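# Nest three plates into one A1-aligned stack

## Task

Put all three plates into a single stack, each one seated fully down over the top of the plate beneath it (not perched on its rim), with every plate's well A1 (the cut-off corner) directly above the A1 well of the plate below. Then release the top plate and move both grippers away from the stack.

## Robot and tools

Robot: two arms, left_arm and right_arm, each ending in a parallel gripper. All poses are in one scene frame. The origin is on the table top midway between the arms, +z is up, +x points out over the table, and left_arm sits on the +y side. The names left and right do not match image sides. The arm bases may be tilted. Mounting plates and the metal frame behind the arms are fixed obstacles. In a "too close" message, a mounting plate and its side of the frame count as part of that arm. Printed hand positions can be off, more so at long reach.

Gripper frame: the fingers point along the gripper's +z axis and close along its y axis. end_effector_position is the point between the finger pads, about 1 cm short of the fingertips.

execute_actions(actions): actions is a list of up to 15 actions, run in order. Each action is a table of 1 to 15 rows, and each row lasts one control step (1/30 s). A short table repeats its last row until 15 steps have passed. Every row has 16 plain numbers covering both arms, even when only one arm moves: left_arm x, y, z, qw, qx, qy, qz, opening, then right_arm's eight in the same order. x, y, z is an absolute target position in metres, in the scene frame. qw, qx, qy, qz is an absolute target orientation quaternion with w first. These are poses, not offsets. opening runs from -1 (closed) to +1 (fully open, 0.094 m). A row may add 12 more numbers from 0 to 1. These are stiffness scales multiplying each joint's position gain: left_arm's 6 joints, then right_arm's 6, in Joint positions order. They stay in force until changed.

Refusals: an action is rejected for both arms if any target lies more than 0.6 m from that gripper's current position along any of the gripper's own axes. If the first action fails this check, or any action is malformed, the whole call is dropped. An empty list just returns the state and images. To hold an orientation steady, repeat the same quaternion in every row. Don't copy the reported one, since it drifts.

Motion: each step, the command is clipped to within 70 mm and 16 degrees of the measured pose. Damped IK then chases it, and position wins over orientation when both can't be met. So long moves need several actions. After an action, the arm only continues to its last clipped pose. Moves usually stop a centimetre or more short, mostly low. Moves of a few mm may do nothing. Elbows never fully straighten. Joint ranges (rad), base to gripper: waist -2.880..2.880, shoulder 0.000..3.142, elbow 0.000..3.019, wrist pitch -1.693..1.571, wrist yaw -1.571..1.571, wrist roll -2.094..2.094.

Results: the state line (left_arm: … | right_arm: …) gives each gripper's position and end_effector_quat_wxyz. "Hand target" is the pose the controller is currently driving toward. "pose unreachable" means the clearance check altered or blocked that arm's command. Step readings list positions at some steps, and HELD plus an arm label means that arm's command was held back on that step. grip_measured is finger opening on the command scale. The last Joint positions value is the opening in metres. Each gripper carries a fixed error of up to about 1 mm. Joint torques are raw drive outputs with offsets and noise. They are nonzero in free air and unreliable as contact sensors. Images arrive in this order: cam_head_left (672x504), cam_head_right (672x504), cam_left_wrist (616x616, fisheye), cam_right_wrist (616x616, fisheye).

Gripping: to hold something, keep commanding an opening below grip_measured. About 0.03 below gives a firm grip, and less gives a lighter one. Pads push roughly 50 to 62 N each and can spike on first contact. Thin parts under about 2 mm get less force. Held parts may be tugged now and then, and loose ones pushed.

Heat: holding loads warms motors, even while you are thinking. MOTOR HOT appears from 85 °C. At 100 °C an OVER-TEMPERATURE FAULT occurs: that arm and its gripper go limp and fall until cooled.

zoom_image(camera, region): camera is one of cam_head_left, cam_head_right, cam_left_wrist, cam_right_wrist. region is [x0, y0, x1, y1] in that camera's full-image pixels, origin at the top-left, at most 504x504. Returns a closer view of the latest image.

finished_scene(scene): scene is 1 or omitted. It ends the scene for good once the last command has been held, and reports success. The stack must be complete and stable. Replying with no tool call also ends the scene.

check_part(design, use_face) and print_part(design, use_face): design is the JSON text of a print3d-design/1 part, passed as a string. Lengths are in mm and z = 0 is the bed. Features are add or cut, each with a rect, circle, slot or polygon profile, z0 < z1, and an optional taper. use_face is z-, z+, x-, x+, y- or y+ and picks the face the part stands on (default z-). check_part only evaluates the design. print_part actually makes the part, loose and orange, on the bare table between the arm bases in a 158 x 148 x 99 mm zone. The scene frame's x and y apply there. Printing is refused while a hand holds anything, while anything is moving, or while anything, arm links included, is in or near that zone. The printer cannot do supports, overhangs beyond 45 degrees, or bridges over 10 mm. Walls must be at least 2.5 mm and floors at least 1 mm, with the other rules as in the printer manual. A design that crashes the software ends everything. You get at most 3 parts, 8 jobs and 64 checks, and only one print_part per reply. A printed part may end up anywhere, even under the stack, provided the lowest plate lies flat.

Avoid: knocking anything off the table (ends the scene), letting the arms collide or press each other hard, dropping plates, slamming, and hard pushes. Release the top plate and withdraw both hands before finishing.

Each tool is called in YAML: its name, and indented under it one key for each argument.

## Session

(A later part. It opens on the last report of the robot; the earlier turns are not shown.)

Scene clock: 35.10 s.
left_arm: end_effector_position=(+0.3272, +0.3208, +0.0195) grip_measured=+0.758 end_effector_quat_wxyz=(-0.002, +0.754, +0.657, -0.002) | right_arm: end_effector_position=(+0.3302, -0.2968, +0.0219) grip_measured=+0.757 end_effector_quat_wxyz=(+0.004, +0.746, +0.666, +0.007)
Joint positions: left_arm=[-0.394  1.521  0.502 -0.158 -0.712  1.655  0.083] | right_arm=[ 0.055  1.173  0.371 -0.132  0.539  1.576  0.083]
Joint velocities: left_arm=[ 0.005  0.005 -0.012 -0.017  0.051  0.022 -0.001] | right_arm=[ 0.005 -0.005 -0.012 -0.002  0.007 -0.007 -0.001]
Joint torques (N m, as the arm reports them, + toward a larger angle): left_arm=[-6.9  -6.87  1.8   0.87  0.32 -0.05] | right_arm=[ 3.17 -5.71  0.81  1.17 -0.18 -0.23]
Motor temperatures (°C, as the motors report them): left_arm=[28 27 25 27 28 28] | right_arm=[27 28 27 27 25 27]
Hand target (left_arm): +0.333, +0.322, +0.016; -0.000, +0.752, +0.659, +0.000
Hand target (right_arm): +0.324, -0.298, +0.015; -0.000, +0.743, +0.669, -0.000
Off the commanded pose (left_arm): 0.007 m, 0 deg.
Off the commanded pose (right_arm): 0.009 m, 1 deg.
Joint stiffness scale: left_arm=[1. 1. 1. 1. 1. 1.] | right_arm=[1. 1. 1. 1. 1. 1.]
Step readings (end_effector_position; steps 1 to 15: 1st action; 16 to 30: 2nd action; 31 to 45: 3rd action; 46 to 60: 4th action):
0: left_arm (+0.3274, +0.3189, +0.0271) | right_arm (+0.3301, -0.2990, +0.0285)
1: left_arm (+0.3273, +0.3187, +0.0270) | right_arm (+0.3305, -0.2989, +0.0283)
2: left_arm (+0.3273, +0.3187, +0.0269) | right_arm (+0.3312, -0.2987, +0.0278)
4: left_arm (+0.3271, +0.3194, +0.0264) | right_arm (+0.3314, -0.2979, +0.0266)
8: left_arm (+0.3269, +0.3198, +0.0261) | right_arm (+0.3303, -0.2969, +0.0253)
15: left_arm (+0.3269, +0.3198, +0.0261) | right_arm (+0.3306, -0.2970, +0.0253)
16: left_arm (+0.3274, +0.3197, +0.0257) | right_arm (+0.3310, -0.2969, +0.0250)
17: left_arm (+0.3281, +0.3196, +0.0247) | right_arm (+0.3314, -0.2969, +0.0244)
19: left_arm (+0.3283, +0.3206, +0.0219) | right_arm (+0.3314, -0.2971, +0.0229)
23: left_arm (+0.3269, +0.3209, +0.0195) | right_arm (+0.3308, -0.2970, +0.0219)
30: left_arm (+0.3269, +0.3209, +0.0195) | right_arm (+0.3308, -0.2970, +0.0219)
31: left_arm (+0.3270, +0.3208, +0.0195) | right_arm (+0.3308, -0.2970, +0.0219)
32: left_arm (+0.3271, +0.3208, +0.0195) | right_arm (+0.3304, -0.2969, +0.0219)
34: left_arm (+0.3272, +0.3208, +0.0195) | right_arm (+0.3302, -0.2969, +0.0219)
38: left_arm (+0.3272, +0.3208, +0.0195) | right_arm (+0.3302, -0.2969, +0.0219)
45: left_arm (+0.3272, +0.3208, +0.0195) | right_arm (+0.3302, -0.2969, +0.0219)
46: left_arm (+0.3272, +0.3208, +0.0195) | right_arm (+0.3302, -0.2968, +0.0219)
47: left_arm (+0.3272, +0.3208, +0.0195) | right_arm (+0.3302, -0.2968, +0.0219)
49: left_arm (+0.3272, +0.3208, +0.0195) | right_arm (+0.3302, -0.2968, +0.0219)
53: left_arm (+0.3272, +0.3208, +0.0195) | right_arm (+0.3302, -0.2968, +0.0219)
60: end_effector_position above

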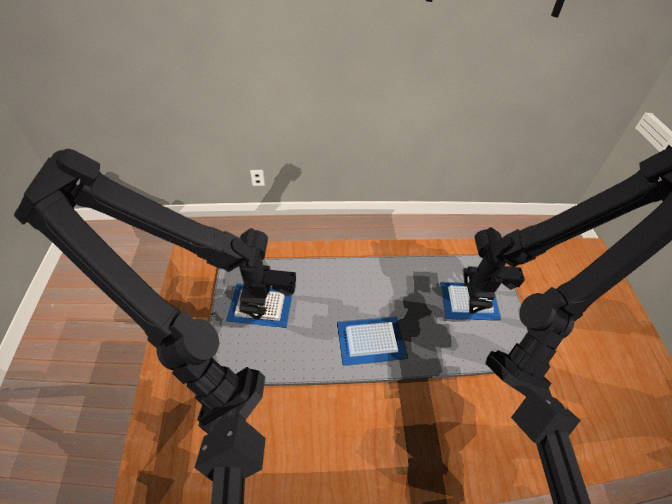

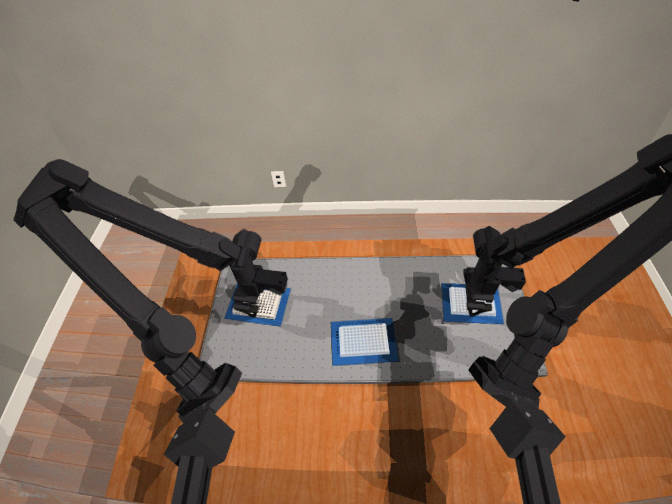

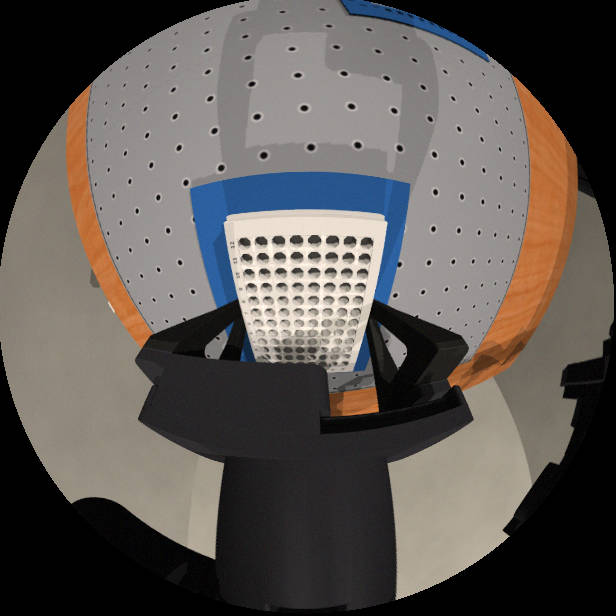

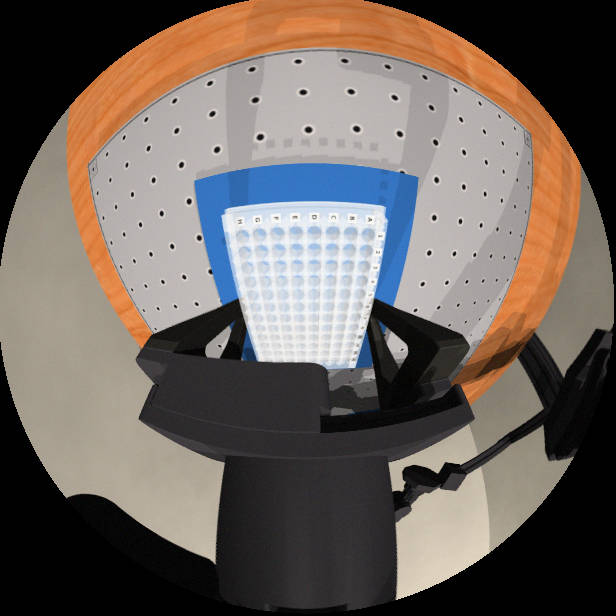

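execute_actions:
  actions:
    - [[0.33,0.32,0.04,0,0.752,0.659,0,0.71,0.33,-0.3,0.045,0,0.743,0.669,0,0.71]]
    - [[0.31,0.28,0.07,0,0.73,0.68,0,0.71,0.34,-0.3,0.07,0,0.5,0.866,0,0.71]]
    - [[0.29,0.22,0.07,0,0.707,0.707,0,0.71,0.34,-0.3,0.07,0,0.17,0.985,0,0.71]]
    - [[0.26,0.15,0.07,0,0.68,0.73,0,0.71,0.34,-0.3,0.07,0,-0.17,0.985,0,0.71]]
    - [[0.23,0.08,0.07,0,0.663,0.749,0,0.71,0.34,-0.3,0.07,0,-0.5,0.866,0,0.71]]
    - [[0.21,0.02,0.07,0,0.663,0.749,0,0.71,0.34,-0.3,0.07,0,-0.749,0.663,0,0.71]]
    - [[0.21,0.01,0.06,0,0.663,0.749,0,0.71,0.34,-0.3,0.07,0,-0.749,0.663,0,0.71]]

zoom_image:
  camera: "cam_head_left"
  region: [320, 290, 430, 380]

Scene clock: 45.63 s.
left_arm: end_effector_position=(+0.2030, +0.0205, +0.0581) grip_measured=+0.758 end_effector_quat_wxyz=(-0.008, +0.671, +0.741, +0.002) | right_arm: end_effector_position=(+0.3314, -0.2953, +0.0689) grip_measured=+0.758 end_effector_quat_wxyz=(+0.008, +0.750, -0.661, -0.009)
Joint positions: left_arm=[-1.164  2.318  0.927 -0.538 -0.739  0.356  0.083] | right_arm=[ 0.17   1.019  0.415 -0.441  0.608 -1.665  0.083]
Joint velocities: left_arm=[-0.005 -0.005 -0.017 -0.007 -0.051 -0.007 -0.   ] | right_arm=[ 0.005 -0.005  0.002  0.012 -0.095 -0.037  0.001]
Joint torques (N m, as the arm reports them, + toward a larger angle): left_arm=[-12.61  -9.8    4.94   0.34   0.02  -0.25] | right_arm=[ 2.87 -7.75  3.94  0.88 -0.39 -0.2 ]
Motor temperatures (°C, as the motors report them): left_arm=[28 27 25 27 28 28] | right_arm=[27 28 27 27 25 27]
Hand target (left_arm): +0.210, +0.010, +0.060; -0.000, +0.663, +0.749, -0.000
Hand target (right_arm): +0.340, -0.300, +0.070; +0.001, +0.749, -0.663, +0.000
Off the commanded pose (left_arm): 0.013 m, 2 deg.
Off the commanded pose (right_arm): 0.010 m, 1 deg.
Joint stiffness scale: left_arm=[1. 1. 1. 1. 1. 1.] | right_arm=[1. 1. 1. 1. 1. 1.]
Step readings (end_effector_position; steps 1 to 15: 1st action; 16 to 30: 2nd action; 31 to 45: 3rd action; 46 to 60: 4th action; 61 to 75: 5th action; 76 to 90: 6th action; 91 to 105: 7th action):
0: left_arm (+0.3272, +0.3208, +0.0195) | right_arm (+0.3302, -0.2968, +0.0219)
1: left_arm (+0.3260, +0.3217, +0.0202) | right_arm (+0.3284, -0.2978, +0.0230)
2: left_arm (+0.3241, +0.3224, +0.0222) | right_arm (+0.3253, -0.2987, +0.0260)
4: left_arm (+0.3230, +0.3219, +0.0271) | right_arm (+0.3246, -0.2997, +0.0339)
8: left_arm (+0.3252, +0.3218, +0.0327) | right_arm (+0.3287, -0.3017, +0.0427)
15: left_arm (+0.3245, +0.3220, +0.0329) | right_arm (+0.3272, -0.3017, +0.0430)
16: left_arm (+0.3235, +0.3221, +0.0349) | right_arm (+0.3260, -0.3035, +0.0443)
17: left_arm (+0.3218, +0.3171, +0.0403) | right_arm (+0.3237, -0.3042, +0.0477)
19: left_arm (+0.3178, +0.2978, +0.0553) | right_arm (+0.3240, -0.3019, +0.0563)
23: left_arm (+0.3106, +0.2797, +0.0708) | right_arm (+0.3304, -0.2977, +0.0652)
30: left_arm (+0.3044, +0.2811, +0.0696) | right_arm (+0.3325, -0.2957, +0.0663)
31: left_arm (+0.3030, +0.2789, +0.0697) | right_arm (+0.3321, -0.2966, +0.0664)
32: left_arm (+0.3015, +0.2707, +0.0707) | right_arm (+0.3316, -0.2977, +0.0666)
34: left_arm (+0.2927, +0.2470, +0.0717) | right_arm (+0.3303, -0.2995, +0.0667)
38: left_arm (+0.2753, +0.2229, +0.0648) | right_arm (+0.3295, -0.3009, +0.0669)
45: left_arm (+0.2771, +0.2221, +0.0640) | right_arm (+0.3294, -0.2984, +0.0668)
46: left_arm (+0.2764, +0.2186, +0.0645) | right_arm (+0.3294, -0.2991, +0.0669)
47: left_arm (+0.2750, +0.2093, +0.0660) | right_arm (+0.3292, -0.3003, +0.0670)
49: left_arm (+0.2678, +0.1824, +0.0687) | right_arm (+0.3294, -0.3019, +0.0673)
53: left_arm (+0.2517, +0.1520, +0.0655) | right_arm (+0.3306, -0.3026, +0.0677)
60: left_arm (+0.2477, +0.1535, +0.0639) | right_arm (+0.3305, -0.2997, +0.0676)
61: left_arm (+0.2460, +0.1499, +0.0641) | right_arm (+0.3304, -0.3002, +0.0676)
62: left_arm (+0.2441, +0.1407, +0.0646) | right_arm (+0.3302, -0.3012, +0.0677)
64: left_arm (+0.2384, +0.1132, +0.0658) | right_arm (+0.3301, -0.3025, +0.0678)
68: left_arm (+0.2252, +0.0812, +0.0644) | right_arm (+0.3303, -0.3028, +0.0681)
75: left_arm (+0.2208, +0.0842, +0.0633) | right_arm (+0.3303, -0.3005, +0.0680)
76: left_arm (+0.2194, +0.0810, +0.0636) | right_arm (+0.3303, -0.3009, +0.0680)
77: left_arm (+0.2183, +0.0733, +0.0638) | right_arm (+0.3303, -0.3017, +0.0681)
79: left_arm (+0.2160, +0.0490, +0.0636) | right_arm (+0.3304, -0.3027, +0.0681)
83: left_arm (+0.2083, +0.0222, +0.0630) | right_arm (+0.3304, -0.3029, +0.0682)
90: left_arm (+0.2058, +0.0246, +0.0629) | right_arm (+0.3303, -0.3001, +0.0681)
91: left_arm (+0.2059, +0.0242, +0.0628) | right_arm (+0.3303, -0.2991, +0.0680)
92: left_arm (+0.2060, +0.0232, +0.0624) | right_arm (+0.3302, -0.2981, +0.0680)
94: left_arm (+0.2056, +0.0210, +0.0610) | right_arm (+0.3302, -0.2966, +0.0680)
98: left_arm (+0.2034, +0.0204, +0.0585) | right_arm (+0.3304, -0.2954, +0.0683)
105: end_effector_position above

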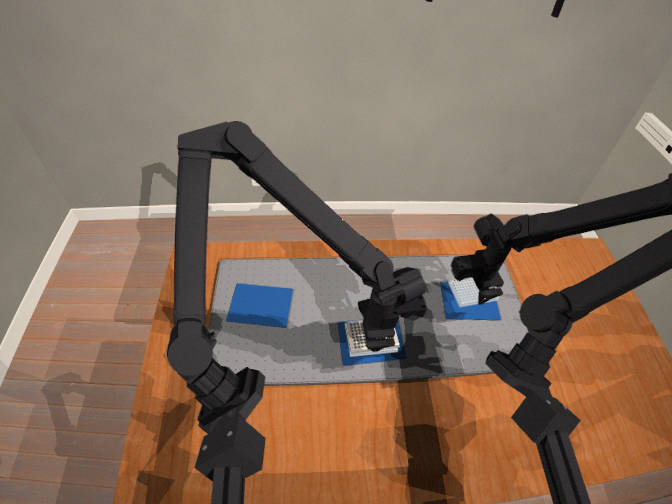

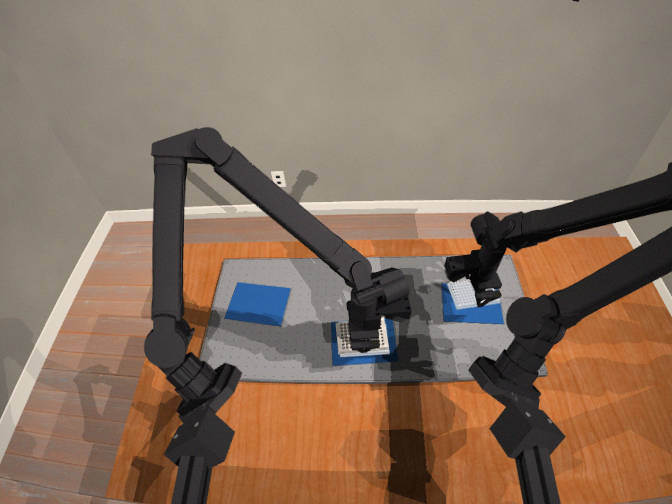

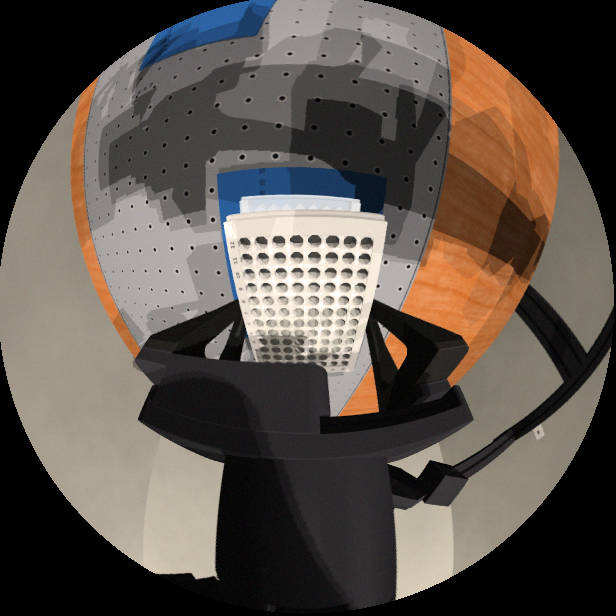

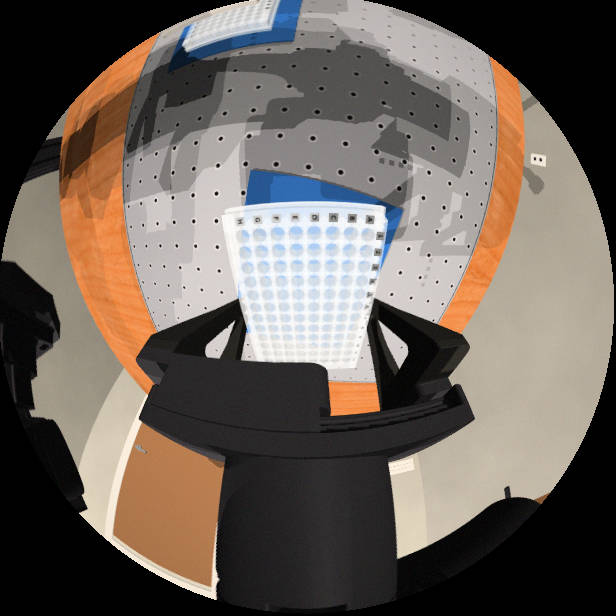

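Region (320, 290, 430, 380) of cam_head_left's 672x504 image, scaled by 4.582, with more detail than that image has; it fills the top 412 rows of this view, and the rest is white.

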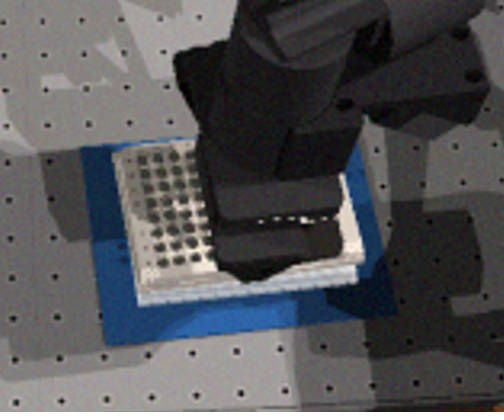

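Close. Lower while keeping the offset visible.

execute_actions:
  actions:
    - [[0.215,0.008,0.05,0,0.667,0.745,0,0.71,0.34,-0.3,0.07,0,-0.749,0.663,0,0.71]]
    - [[0.215,0.008,0.041,0,0.667,0.745,0,0.71,0.34,-0.3,0.07,0,-0.749,0.663,0,0.71]]

zoom_image:
  camera: "cam_head_left"
  region: [330, 305, 414, 375]

zoom_image:
  camera: "cam_left_wrist"
  region: [180, 150, 430, 320]

Scene clock: 51.27 s.
left_arm: end_effector_position=(+0.2062, +0.0172, +0.0429) grip_measured=+0.758 end_effector_quat_wxyz=(-0.008, +0.672, +0.740, +0.003) | right_arm: end_effector_position=(+0.3317, -0.2952, +0.0689) grip_measured=+0.758 end_effector_quat_wxyz=(+0.007, +0.753, -0.658, -0.009)
Joint positions: left_arm=[-1.134  2.348  0.937 -0.492 -0.751  0.397  0.083] | right_arm=[ 0.17   1.019  0.415 -0.439  0.607 -1.675  0.083]
Joint velocities: left_arm=[-0.005 -0.005  0.007  0.002  0.007 -0.051 -0.   ] | right_arm=[-0.005  0.005 -0.012 -0.002  0.037  0.007 -0.   ]
Joint torques (N m, as the arm reports them, + toward a larger angle): left_arm=[-12.18 -10.1    4.56   1.02  -0.02   0.05] | right_arm=[ 2.75 -7.63  3.93  0.88 -0.38 -0.22]
Motor temperatures (°C, as the motors report them): left_arm=[28 27 25 27 28 28] | right_arm=[27 28 27 27 25 27]
Hand target (left_arm): +0.215, +0.008, +0.041; +0.000, +0.667, +0.745, -0.000
Hand target (right_arm): +0.340, -0.300, +0.070; +0.000, +0.749, -0.663, +0.000
Off the commanded pose (left_arm): 0.013 m, 1 deg.
Off the commanded pose (right_arm): 0.010 m, 2 deg.
Joint stiffness scale: left_arm=[1. 1. 1. 1. 1. 1.] | right_arm=[1. 1. 1. 1. 1. 1.]
Step readings (end_effector_position; steps 1 to 15: 1st action; 16 to 30: 2nd action):
0: left_arm (+0.2030, +0.0205, +0.0581) | right_arm (+0.3317, -0.2952, +0.0689)
1: left_arm (+0.2036, +0.0205, +0.0578) | right_arm (+0.3317, -0.2952, +0.0689)
2: left_arm (+0.2043, +0.0198, +0.0572) | right_arm (+0.3317, -0.2952, +0.0689)
4: left_arm (+0.2051, +0.0188, +0.0548) | right_arm (+0.3317, -0.2952, +0.0689)
8: left_arm (+0.2055, +0.0185, +0.0520) | right_arm (+0.3317, -0.2952, +0.0689)
15: left_arm (+0.2054, +0.0185, +0.0519) | right_arm (+0.3317, -0.2952, +0.0689)
16: left_arm (+0.2060, +0.0181, +0.0514) | right_arm (+0.3317, -0.2952, +0.0689)
17: left_arm (+0.2066, +0.0171, +0.0505) | right_arm (+0.3317, -0.2952, +0.0689)
19: left_arm (+0.2074, +0.0160, +0.0475) | right_arm (+0.3317, -0.2952, +0.0689)
23: left_arm (+0.2064, +0.0172, +0.0434) | right_arm (+0.3317, -0.2952, +0.0689)
30: end_effector_position above

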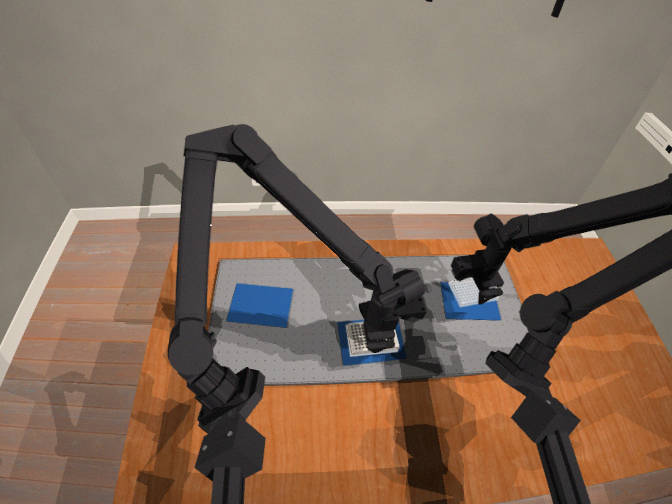

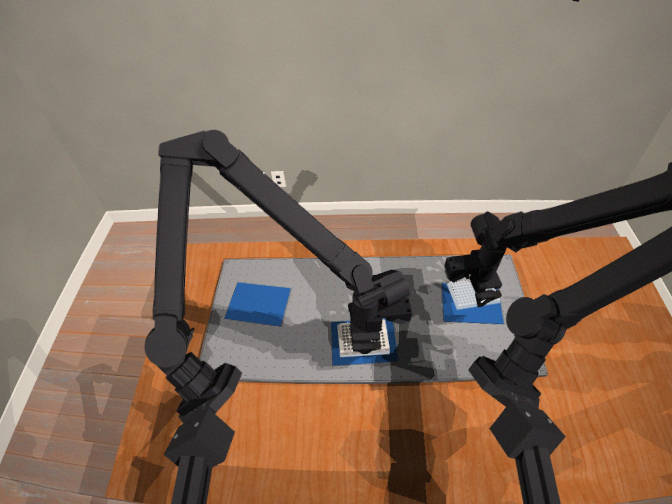

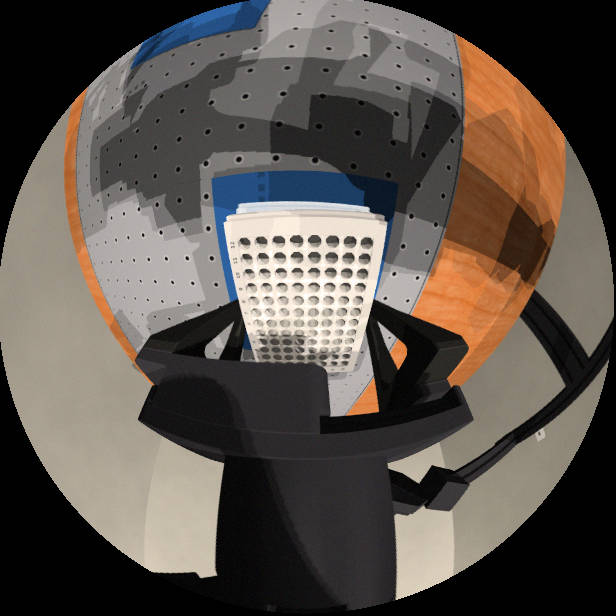

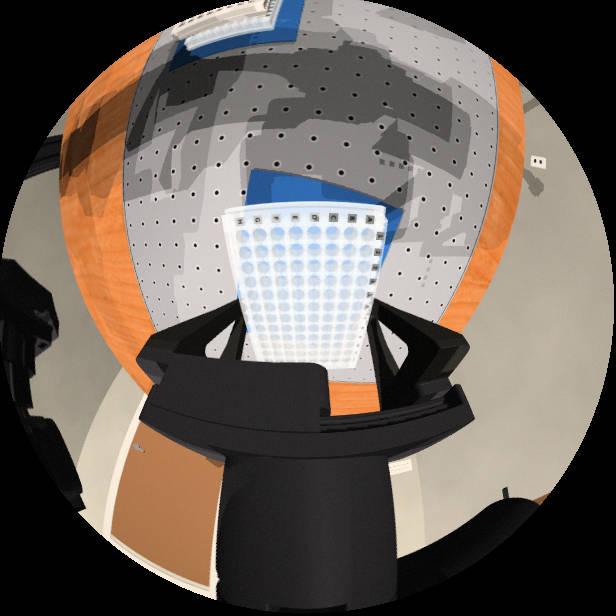

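Region (330, 305, 414, 375) of cam_head_left's 672x504 image, scaled by 6.000, with more detail than that image has.

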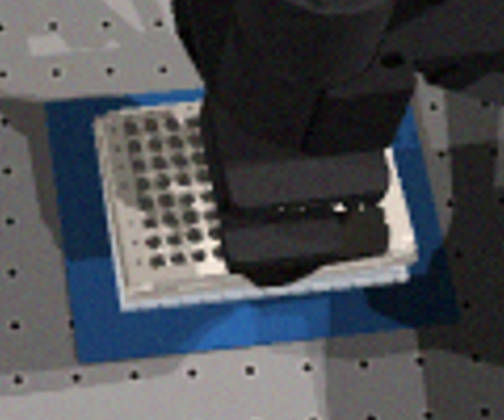

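Region (180, 150, 430, 320) of cam_left_wrist's 616x616 image, scaled by 2.016, with more detail than that image has; it fills the top 343 rows of this view, and the rest is white.

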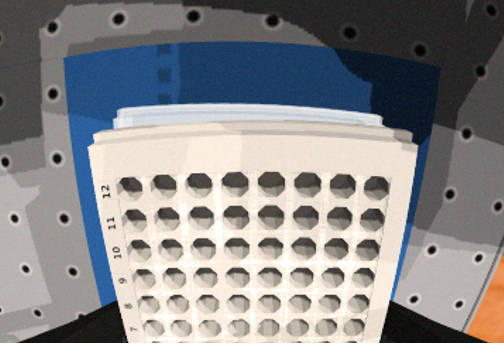

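execute_actions:
  actions:
    - [[0.218,0.005,0.037,0,0.68,0.733,0,0.71,0.29,-0.27,0.08,0,-0.749,0.663,0,0.71]]
    - [[0.218,0.005,0.034,0,0.68,0.733,0,0.71,0.26,-0.25,0.08,0,-0.749,0.663,0,0.71]]

zoom_image:
  camera: "cam_head_left"
  region: [330, 305, 414, 375]

zoom_image:
  camera: "cam_left_wrist"
  region: [180, 150, 430, 320]

zoom_image:
  camera: "cam_right_wrist"
  region: [200, 0, 420, 110]

Scene clock: 57.53 s.
left_arm: end_effector_position=(+0.2090, +0.0140, +0.0371) grip_measured=+0.758 end_effector_quat_wxyz=(-0.007, +0.686, +0.728, +0.002) | right_arm: end_effector_position=(+0.2622, -0.2511, +0.0811) grip_measured=+0.758 end_effector_quat_wxyz=(-0.003, +0.752, -0.659, +0.000)
Joint positions: left_arm=[-1.122  2.361  0.947 -0.474 -0.755  0.452  0.083] | right_arm=[ 0.41   1.011  0.25  -0.413  0.715 -1.422  0.083]
Joint velocities: left_arm=[-0.005  0.005 -0.007 -0.007 -0.022 -0.051  0.001] | right_arm=[ 0.005 -0.015  0.012  0.007 -0.007  0.037 -0.001]
Joint torques (N m, as the arm reports them, + toward a larger angle): left_arm=[-11.72  -9.89   4.53   1.09  -0.02  -0.04] | right_arm=[ 4.01 -2.36  3.26  0.37  0.04  0.14]
Motor temperatures (°C, as the motors report them): left_arm=[28 27 25 27 28 28] | right_arm=[27 28 27 27 25 27]
Hand target (left_arm): +0.218, +0.005, +0.034; +0.000, +0.680, +0.733, +0.000
Hand target (right_arm): +0.260, -0.249, +0.080; -0.001, +0.749, -0.663, -0.000
Off the commanded pose (left_arm): 0.013 m, 1 deg.
Off the commanded pose (right_arm): 0.003 m, 1 deg.
Joint stiffness scale: left_arm=[1. 1. 1. 1. 1. 1.] | right_arm=[1. 1. 1. 1. 1. 1.]
Step readings (end_effector_position; steps 1 to 15: 1st action; 16 to 30: 2nd action):
0: left_arm (+0.2062, +0.0172, +0.0429) | right_arm (+0.3317, -0.2952, +0.0689)
1: left_arm (+0.2064, +0.0172, +0.0429) | right_arm (+0.3293, -0.2959, +0.0691)
2: left_arm (+0.2070, +0.0167, +0.0425) | right_arm (+0.3252, -0.2929, +0.0707)
4: left_arm (+0.2080, +0.0154, +0.0413) | right_arm (+0.3073, -0.2808, +0.0743)
8: left_arm (+0.2090, +0.0143, +0.0401) | right_arm (+0.2855, -0.2682, +0.0767)
15: left_arm (+0.2090, +0.0143, +0.0401) | right_arm (+0.2857, -0.2687, +0.0770)
16: left_arm (+0.2092, +0.0142, +0.0399) | right_arm (+0.2844, -0.2694, +0.0772)
17: left_arm (+0.2093, +0.0138, +0.0396) | right_arm (+0.2825, -0.2670, +0.0785)
19: left_arm (+0.2095, +0.0136, +0.0387) | right_arm (+0.2735, -0.2583, +0.0810)
23: left_arm (+0.2090, +0.0140, +0.0373) | right_arm (+0.2629, -0.2510, +0.0816)
30: end_effector_position above

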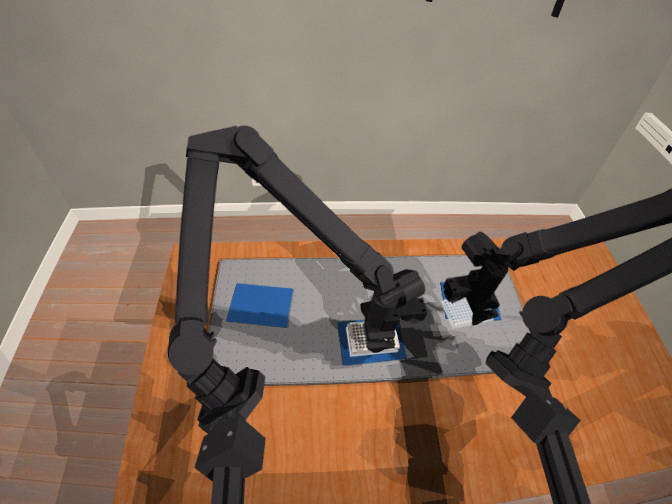

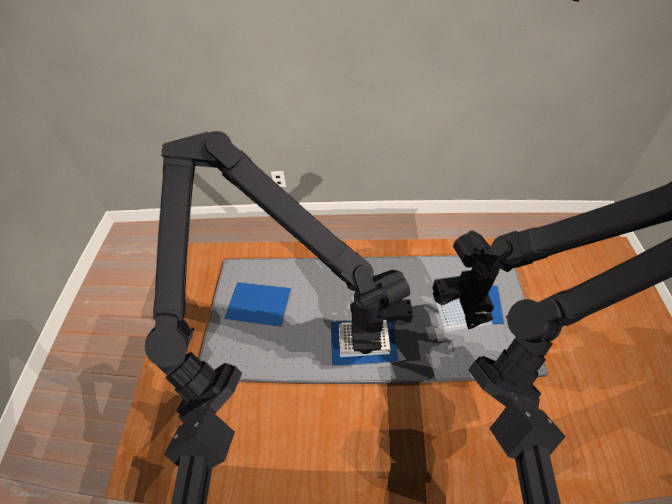

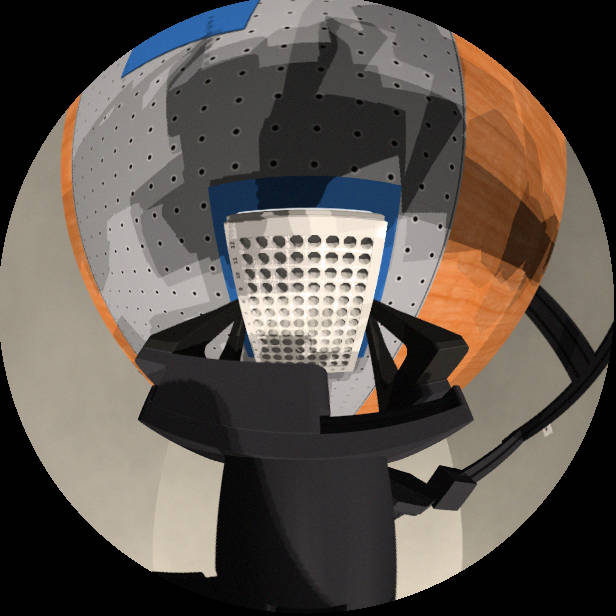

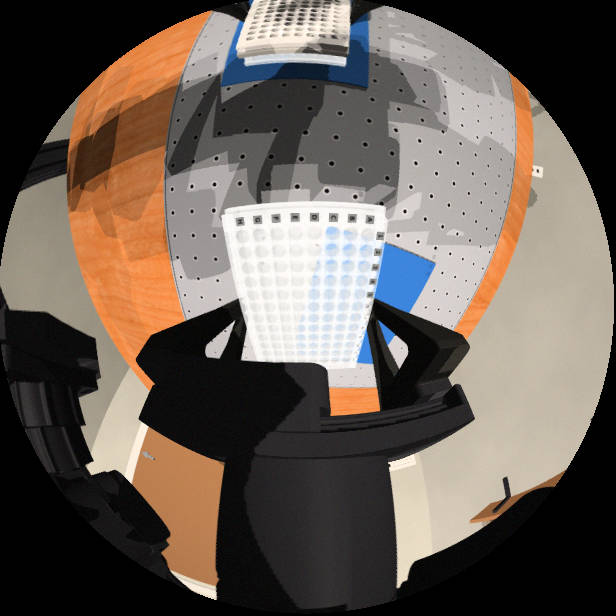

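Region (330, 305, 414, 375) of cam_head_left's 672x504 image, scaled by 6.000, with more detail than that image has.

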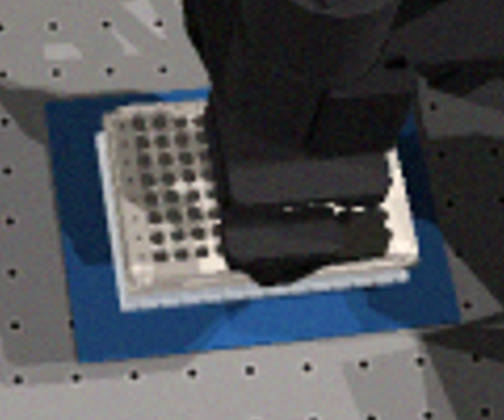

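Region (180, 150, 430, 320) of cam_left_wrist's 616x616 image, scaled by 2.016, with more detail than that image has; it fills the top 343 rows of this view, and the rest is white.

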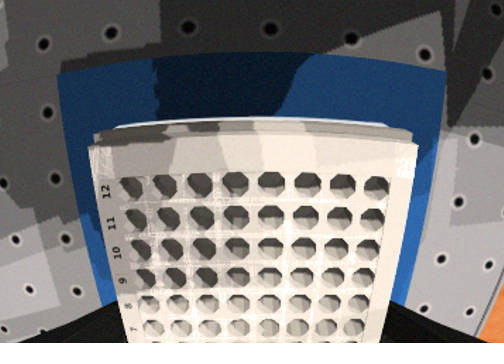

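Region (200, 0, 420, 110) of cam_right_wrist's 616x616 image, scaled by 2.291, with more detail than that image has.

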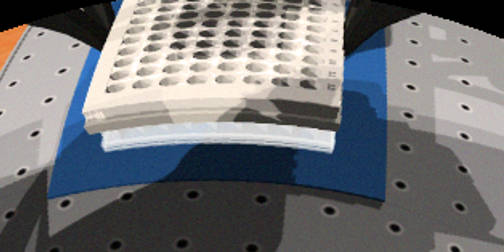

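execute_actions:
  actions:
    - [[0.218,0.0065,0.031,0,0.674,0.739,0,0.71,0.26,-0.25,0.08,0,-0.749,0.663,0,0.71]]
    - [[0.218,0.0065,0.028,0,0.674,0.739,0,0.71,0.26,-0.25,0.08,0,-0.749,0.663,0,0.71]]
    - [[0.218,0.0065,0.025,0,0.674,0.739,0,0.71,0.26,-0.25,0.08,0,-0.749,0.663,0,0.71]]

zoom_image:
  camera: "cam_head_left"
  region: [330, 305, 414, 375]

zoom_image:
  camera: "cam_left_wrist"
  region: [180, 150, 430, 320]

zoom_image:
  camera: "cam_right_wrist"
  region: [210, 0, 380, 100]

Scene clock: 65.90 s.
left_arm: end_effector_position=(+0.2116, +0.0125, +0.0329) grip_measured=+0.758 end_effector_quat_wxyz=(-0.003, +0.681, +0.732, +0.001) | right_arm: end_effector_position=(+0.2622, -0.2512, +0.0811) grip_measured=+0.758 end_effector_quat_wxyz=(-0.003, +0.749, -0.662, +0.000)
Joint positions: left_arm=[-1.111  2.366  0.947 -0.449 -0.758  0.459  0.083] | right_arm=[ 0.41   1.011  0.25  -0.413  0.716 -1.414  0.083]
Joint velocities: left_arm=[-0.015  0.005  0.007 -0.002  0.11   0.007  0.   ] | right_arm=[-0.005  0.005  0.002 -0.012  0.022 -0.007  0.001]
Joint torques (N m, as the arm reports them, + toward a larger angle): left_arm=[-11.04  -9.8    3.98   1.43  -0.08  -0.06] | right_arm=[ 3.92 -2.34  3.25  0.34  0.04  0.12]
Motor temperatures (°C, as the motors report them): left_arm=[28 27 25 27 28 28] | right_arm=[27 28 27 27 25 27]
Hand target (left_arm): +0.218, +0.007, +0.025; -0.000, +0.674, +0.739, +0.000
Hand target (right_arm): +0.260, -0.250, +0.080; -0.000, +0.749, -0.663, -0.000
Off the commanded pose (left_arm): 0.012 m, 1 deg.
Off the commanded pose (right_arm): 0.003 m, 0 deg.
Joint stiffness scale: left_arm=[1. 1. 1. 1. 1. 1.] | right_arm=[1. 1. 1. 1. 1. 1.]
Step readings (end_effector_position; steps 1 to 15: 1st action; 16 to 30: 2nd action; 31 to 45: 3rd action):
0: left_arm (+0.2090, +0.0140, +0.0371) | right_arm (+0.2622, -0.2511, +0.0811)
1: left_arm (+0.2093, +0.0138, +0.0370) | right_arm (+0.2622, -0.2512, +0.0811)
2: left_arm (+0.2097, +0.0134, +0.0368) | right_arm (+0.2622, -0.2512, +0.0811)
4: left_arm (+0.2107, +0.0131, +0.0361) | right_arm (+0.2622, -0.2512, +0.0811)
8: left_arm (+0.2112, +0.0135, +0.0351) | right_arm (+0.2622, -0.2512, +0.0811)
15: left_arm (+0.2112, +0.0134, +0.0351) | right_arm (+0.2622, -0.2512, +0.0811)
16: left_arm (+0.2114, +0.0133, +0.0349) | right_arm (+0.2622, -0.2512, +0.0811)
17: left_arm (+0.2115, +0.0131, +0.0346) | right_arm (+0.2622, -0.2512, +0.0811)
19: left_arm (+0.2115, +0.0129, +0.0335) | right_arm (+0.2622, -0.2512, +0.0811)
23: left_arm (+0.2113, +0.0130, +0.0330) | right_arm (+0.2622, -0.2512, +0.0811)
30: left_arm (+0.2113, +0.0130, +0.0330) | right_arm (+0.2622, -0.2512, +0.0811)
31: left_arm (+0.2114, +0.0127, +0.0330) | right_arm (+0.2622, -0.2512, +0.0811)
32: left_arm (+0.2116, +0.0127, +0.0329) | right_arm (+0.2622, -0.2512, +0.0811)
34: left_arm (+0.2116, +0.0126, +0.0329) | right_arm (+0.2622, -0.2512, +0.0811)
38: left_arm (+0.2116, +0.0125, +0.0329) | right_arm (+0.2622, -0.2512, +0.0811)
45: end_effector_position above

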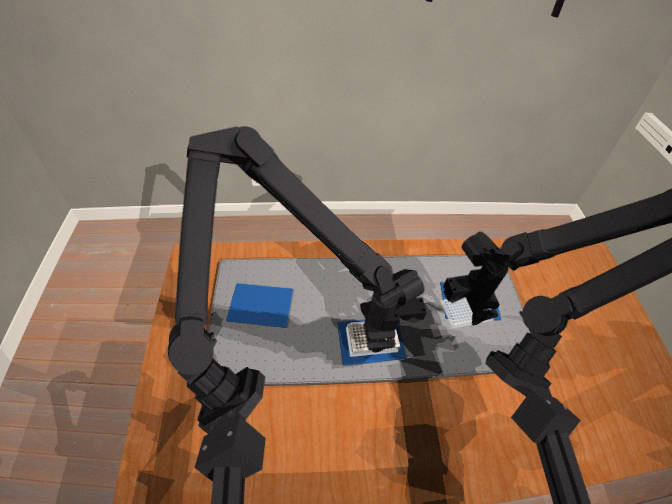

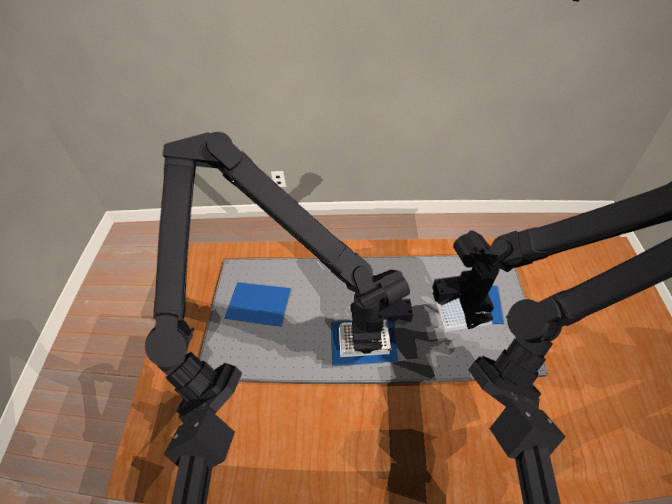

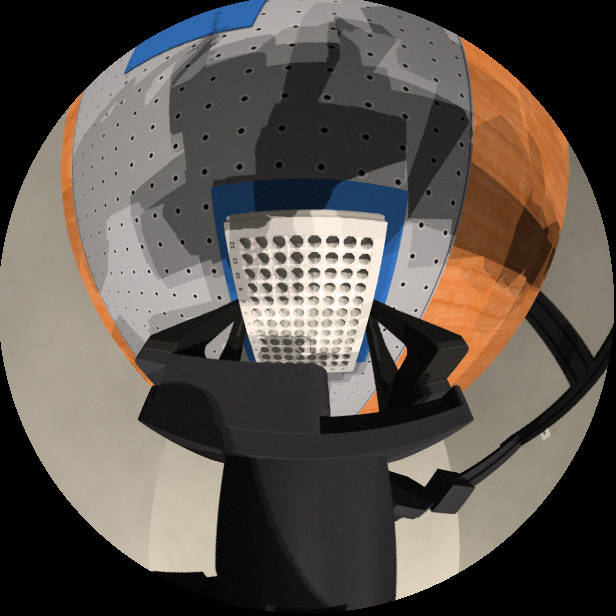

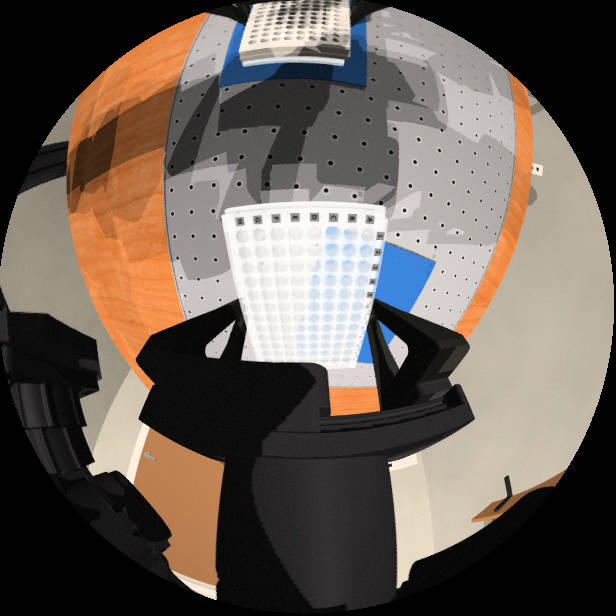

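Region (330, 305, 414, 375) of cam_head_left's 672x504 image, scaled by 6.000, with more detail than that image has.

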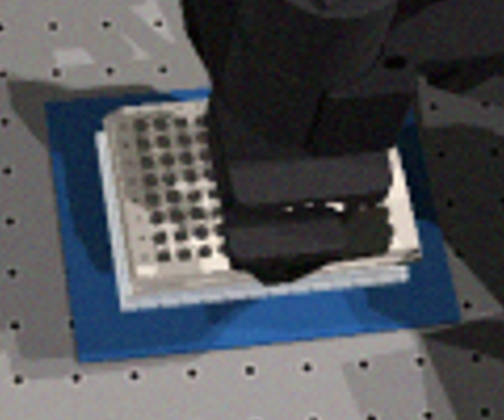

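Region (180, 150, 430, 320) of cam_left_wrist's 616x616 image, scaled by 2.016, with more detail than that image has; it fills the top 343 rows of this view, and the rest is white.

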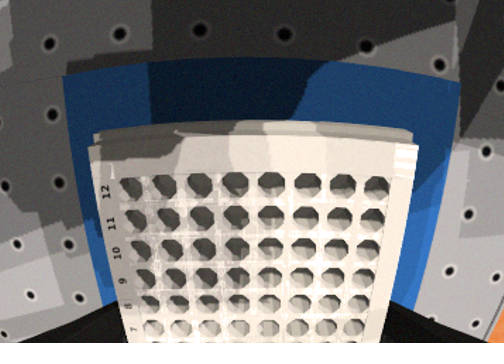

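Region (210, 0, 380, 100) of cam_right_wrist's 616x616 image, scaled by 2.965, with more detail than that image has; it fills the top 296 rows of this view, and the rest is white.

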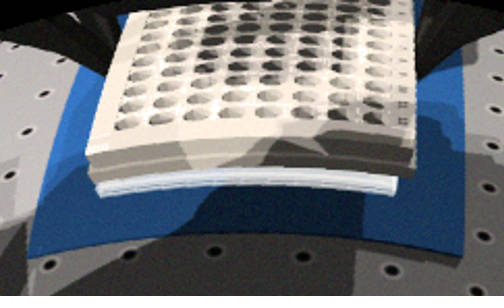

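On the rim; target about (0.209, 0.015). Slide.

execute_actions:
  actions:
    - [[0.216,0.009,0.027,0,0.676,0.737,0,0.71,0.26,-0.25,0.08,0,-0.749,0.663,0,0.71]]
    - [[0.214,0.0115,0.027,0,0.676,0.737,0,0.71,0.26,-0.25,0.08,0,-0.749,0.663,0,0.71]]
    - [[0.212,0.014,0.027,0,0.676,0.737,0,0.71,0.26,-0.25,0.08,0,-0.749,0.663,0,0.71]]

zoom_image:
  camera: "cam_left_wrist"
  region: [180, 150, 430, 320]

zoom_image:
  camera: "cam_right_wrist"
  region: [210, 0, 380, 100]

Scene clock: 73.43 s.
left_arm: end_effector_position=(+0.2111, +0.0127, +0.0324) grip_measured=+0.758 end_effector_quat_wxyz=(-0.001, +0.680, +0.733, +0.001) | right_arm: end_effector_position=(+0.2622, -0.2513, +0.0811) grip_measured=+0.758 end_effector_quat_wxyz=(-0.003, +0.749, -0.662, +0.001)
Joint positions: left_arm=[-1.111  2.366  0.942 -0.44  -0.759  0.461  0.083] | right_arm=[ 0.41   1.011  0.25  -0.413  0.716 -1.414  0.083]
Joint velocities: left_arm=[ 0.015  0.005 -0.002 -0.007  0.022 -0.022 -0.001] | right_arm=[-0.005  0.005  0.007  0.012  0.051 -0.022  0.   ]
Joint torques (N m, as the arm reports them, + toward a larger angle): left_arm=[-11.78 -10.13   1.97   1.48   0.    -0.09] | right_arm=[ 3.85 -2.16  3.16  0.34  0.05  0.11]
Motor temperatures (°C, as the motors report them): left_arm=[28 27 25 27 28 28] | right_arm=[27 28 27 27 25 27]
Hand target (left_arm): +0.212, +0.014, +0.027; -0.000, +0.676, +0.737, +0.000
Hand target (right_arm): +0.260, -0.250, +0.080; -0.000, +0.749, -0.663, +0.000
Off the commanded pose (left_arm): 0.006 m, 1 deg.
Off the commanded pose (right_arm): 0.003 m, 0 deg.
Joint stiffness scale: left_arm=[1. 1. 1. 1. 1. 1.] | right_arm=[1. 1. 1. 1. 1. 1.]
Step readings (end_effector_position; steps 1 to 15: 1st action; 16 to 30: 2nd action; 31 to 45: 3rd action):
0: left_arm (+0.2116, +0.0125, +0.0329) | right_arm (+0.2622, -0.2512, +0.0811)
1: left_arm (+0.2116, +0.0125, +0.0329) | right_arm (+0.2622, -0.2512, +0.0811)
2: left_arm (+0.2116, +0.0125, +0.0329) | right_arm (+0.2622, -0.2512, +0.0811)
4: left_arm (+0.2116, +0.0125, +0.0329) | right_arm (+0.2622, -0.2512, +0.0811)
8: left_arm (+0.2116, +0.0125, +0.0329) | right_arm (+0.2622, -0.2512, +0.0811)
15: left_arm (+0.2116, +0.0125, +0.0329) | right_arm (+0.2622, -0.2512, +0.0811)
16: left_arm (+0.2117, +0.0124, +0.0329) | right_arm (+0.2622, -0.2512, +0.0811)
17: left_arm (+0.2118, +0.0124, +0.0329) | right_arm (+0.2622, -0.2512, +0.0811)
19: left_arm (+0.2118, +0.0124, +0.0329) | right_arm (+0.2622, -0.2512, +0.0811)
23: left_arm (+0.2118, +0.0124, +0.0329) | right_arm (+0.2622, -0.2512, +0.0811)
30: left_arm (+0.2118, +0.0124, +0.0329) | right_arm (+0.2622, -0.2512, +0.0811)
31: left_arm (+0.2114, +0.0126, +0.0328) | right_arm (+0.2622, -0.2512, +0.0811)
32: left_arm (+0.2111, +0.0128, +0.0325) | right_arm (+0.2622, -0.2513, +0.0811)
34: left_arm (+0.2110, +0.0128, +0.0324) | right_arm (+0.2622, -0.2513, +0.0811)
38: left_arm (+0.2111, +0.0127, +0.0324) | right_arm (+0.2622, -0.2513, +0.0811)
45: end_effector_position above

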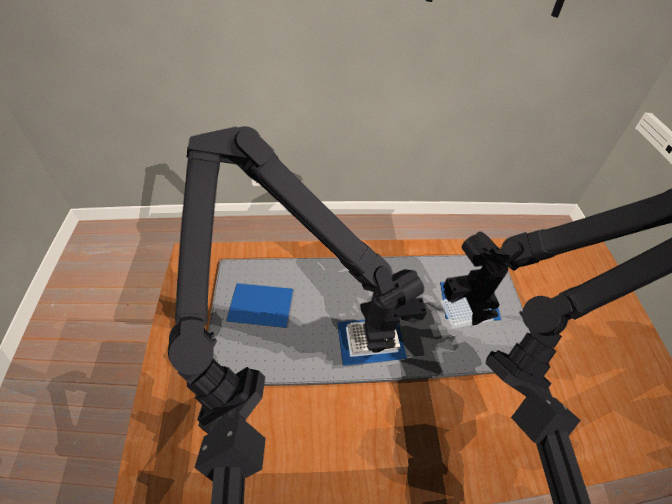

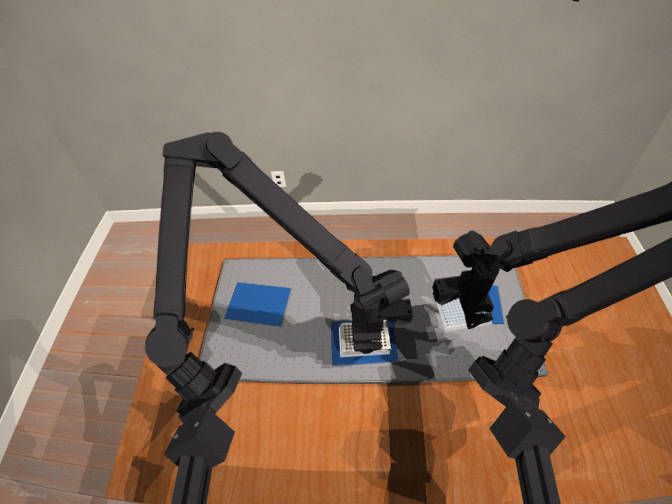

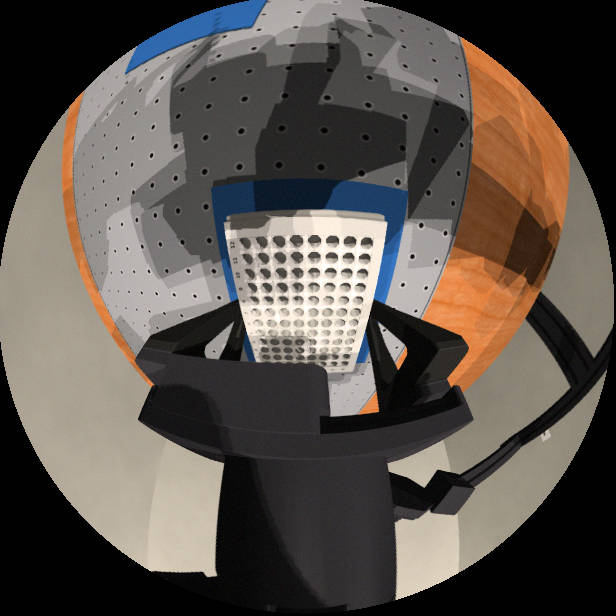

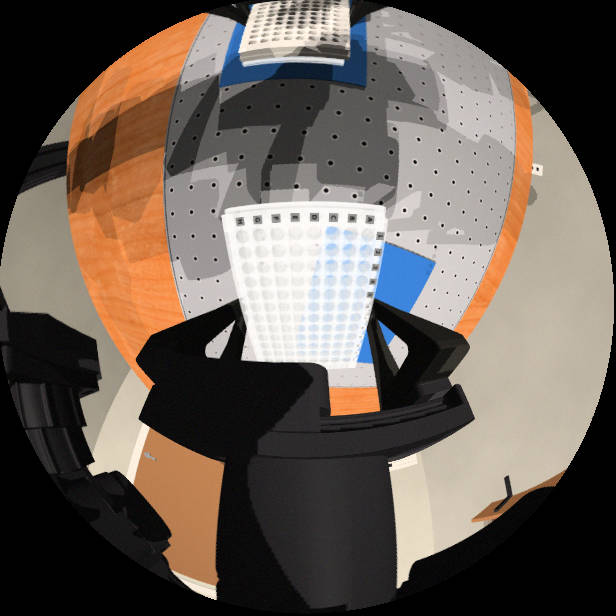

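Region (180, 150, 430, 320) of cam_left_wrist's 616x616 image, scaled by 2.016, with more detail than that image has; it fills the top 343 rows of this view, and the rest is white.

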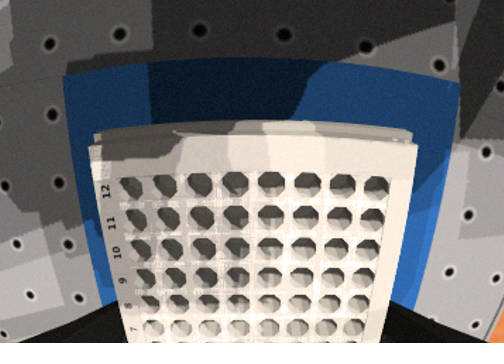

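Region (210, 0, 380, 100) of cam_right_wrist's 616x616 image, scaled by 2.965, with more detail than that image has; it fills the top 296 rows of this view, and the rest is white.

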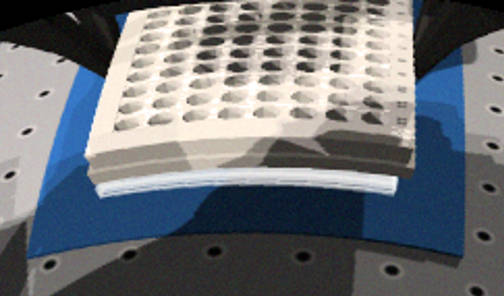

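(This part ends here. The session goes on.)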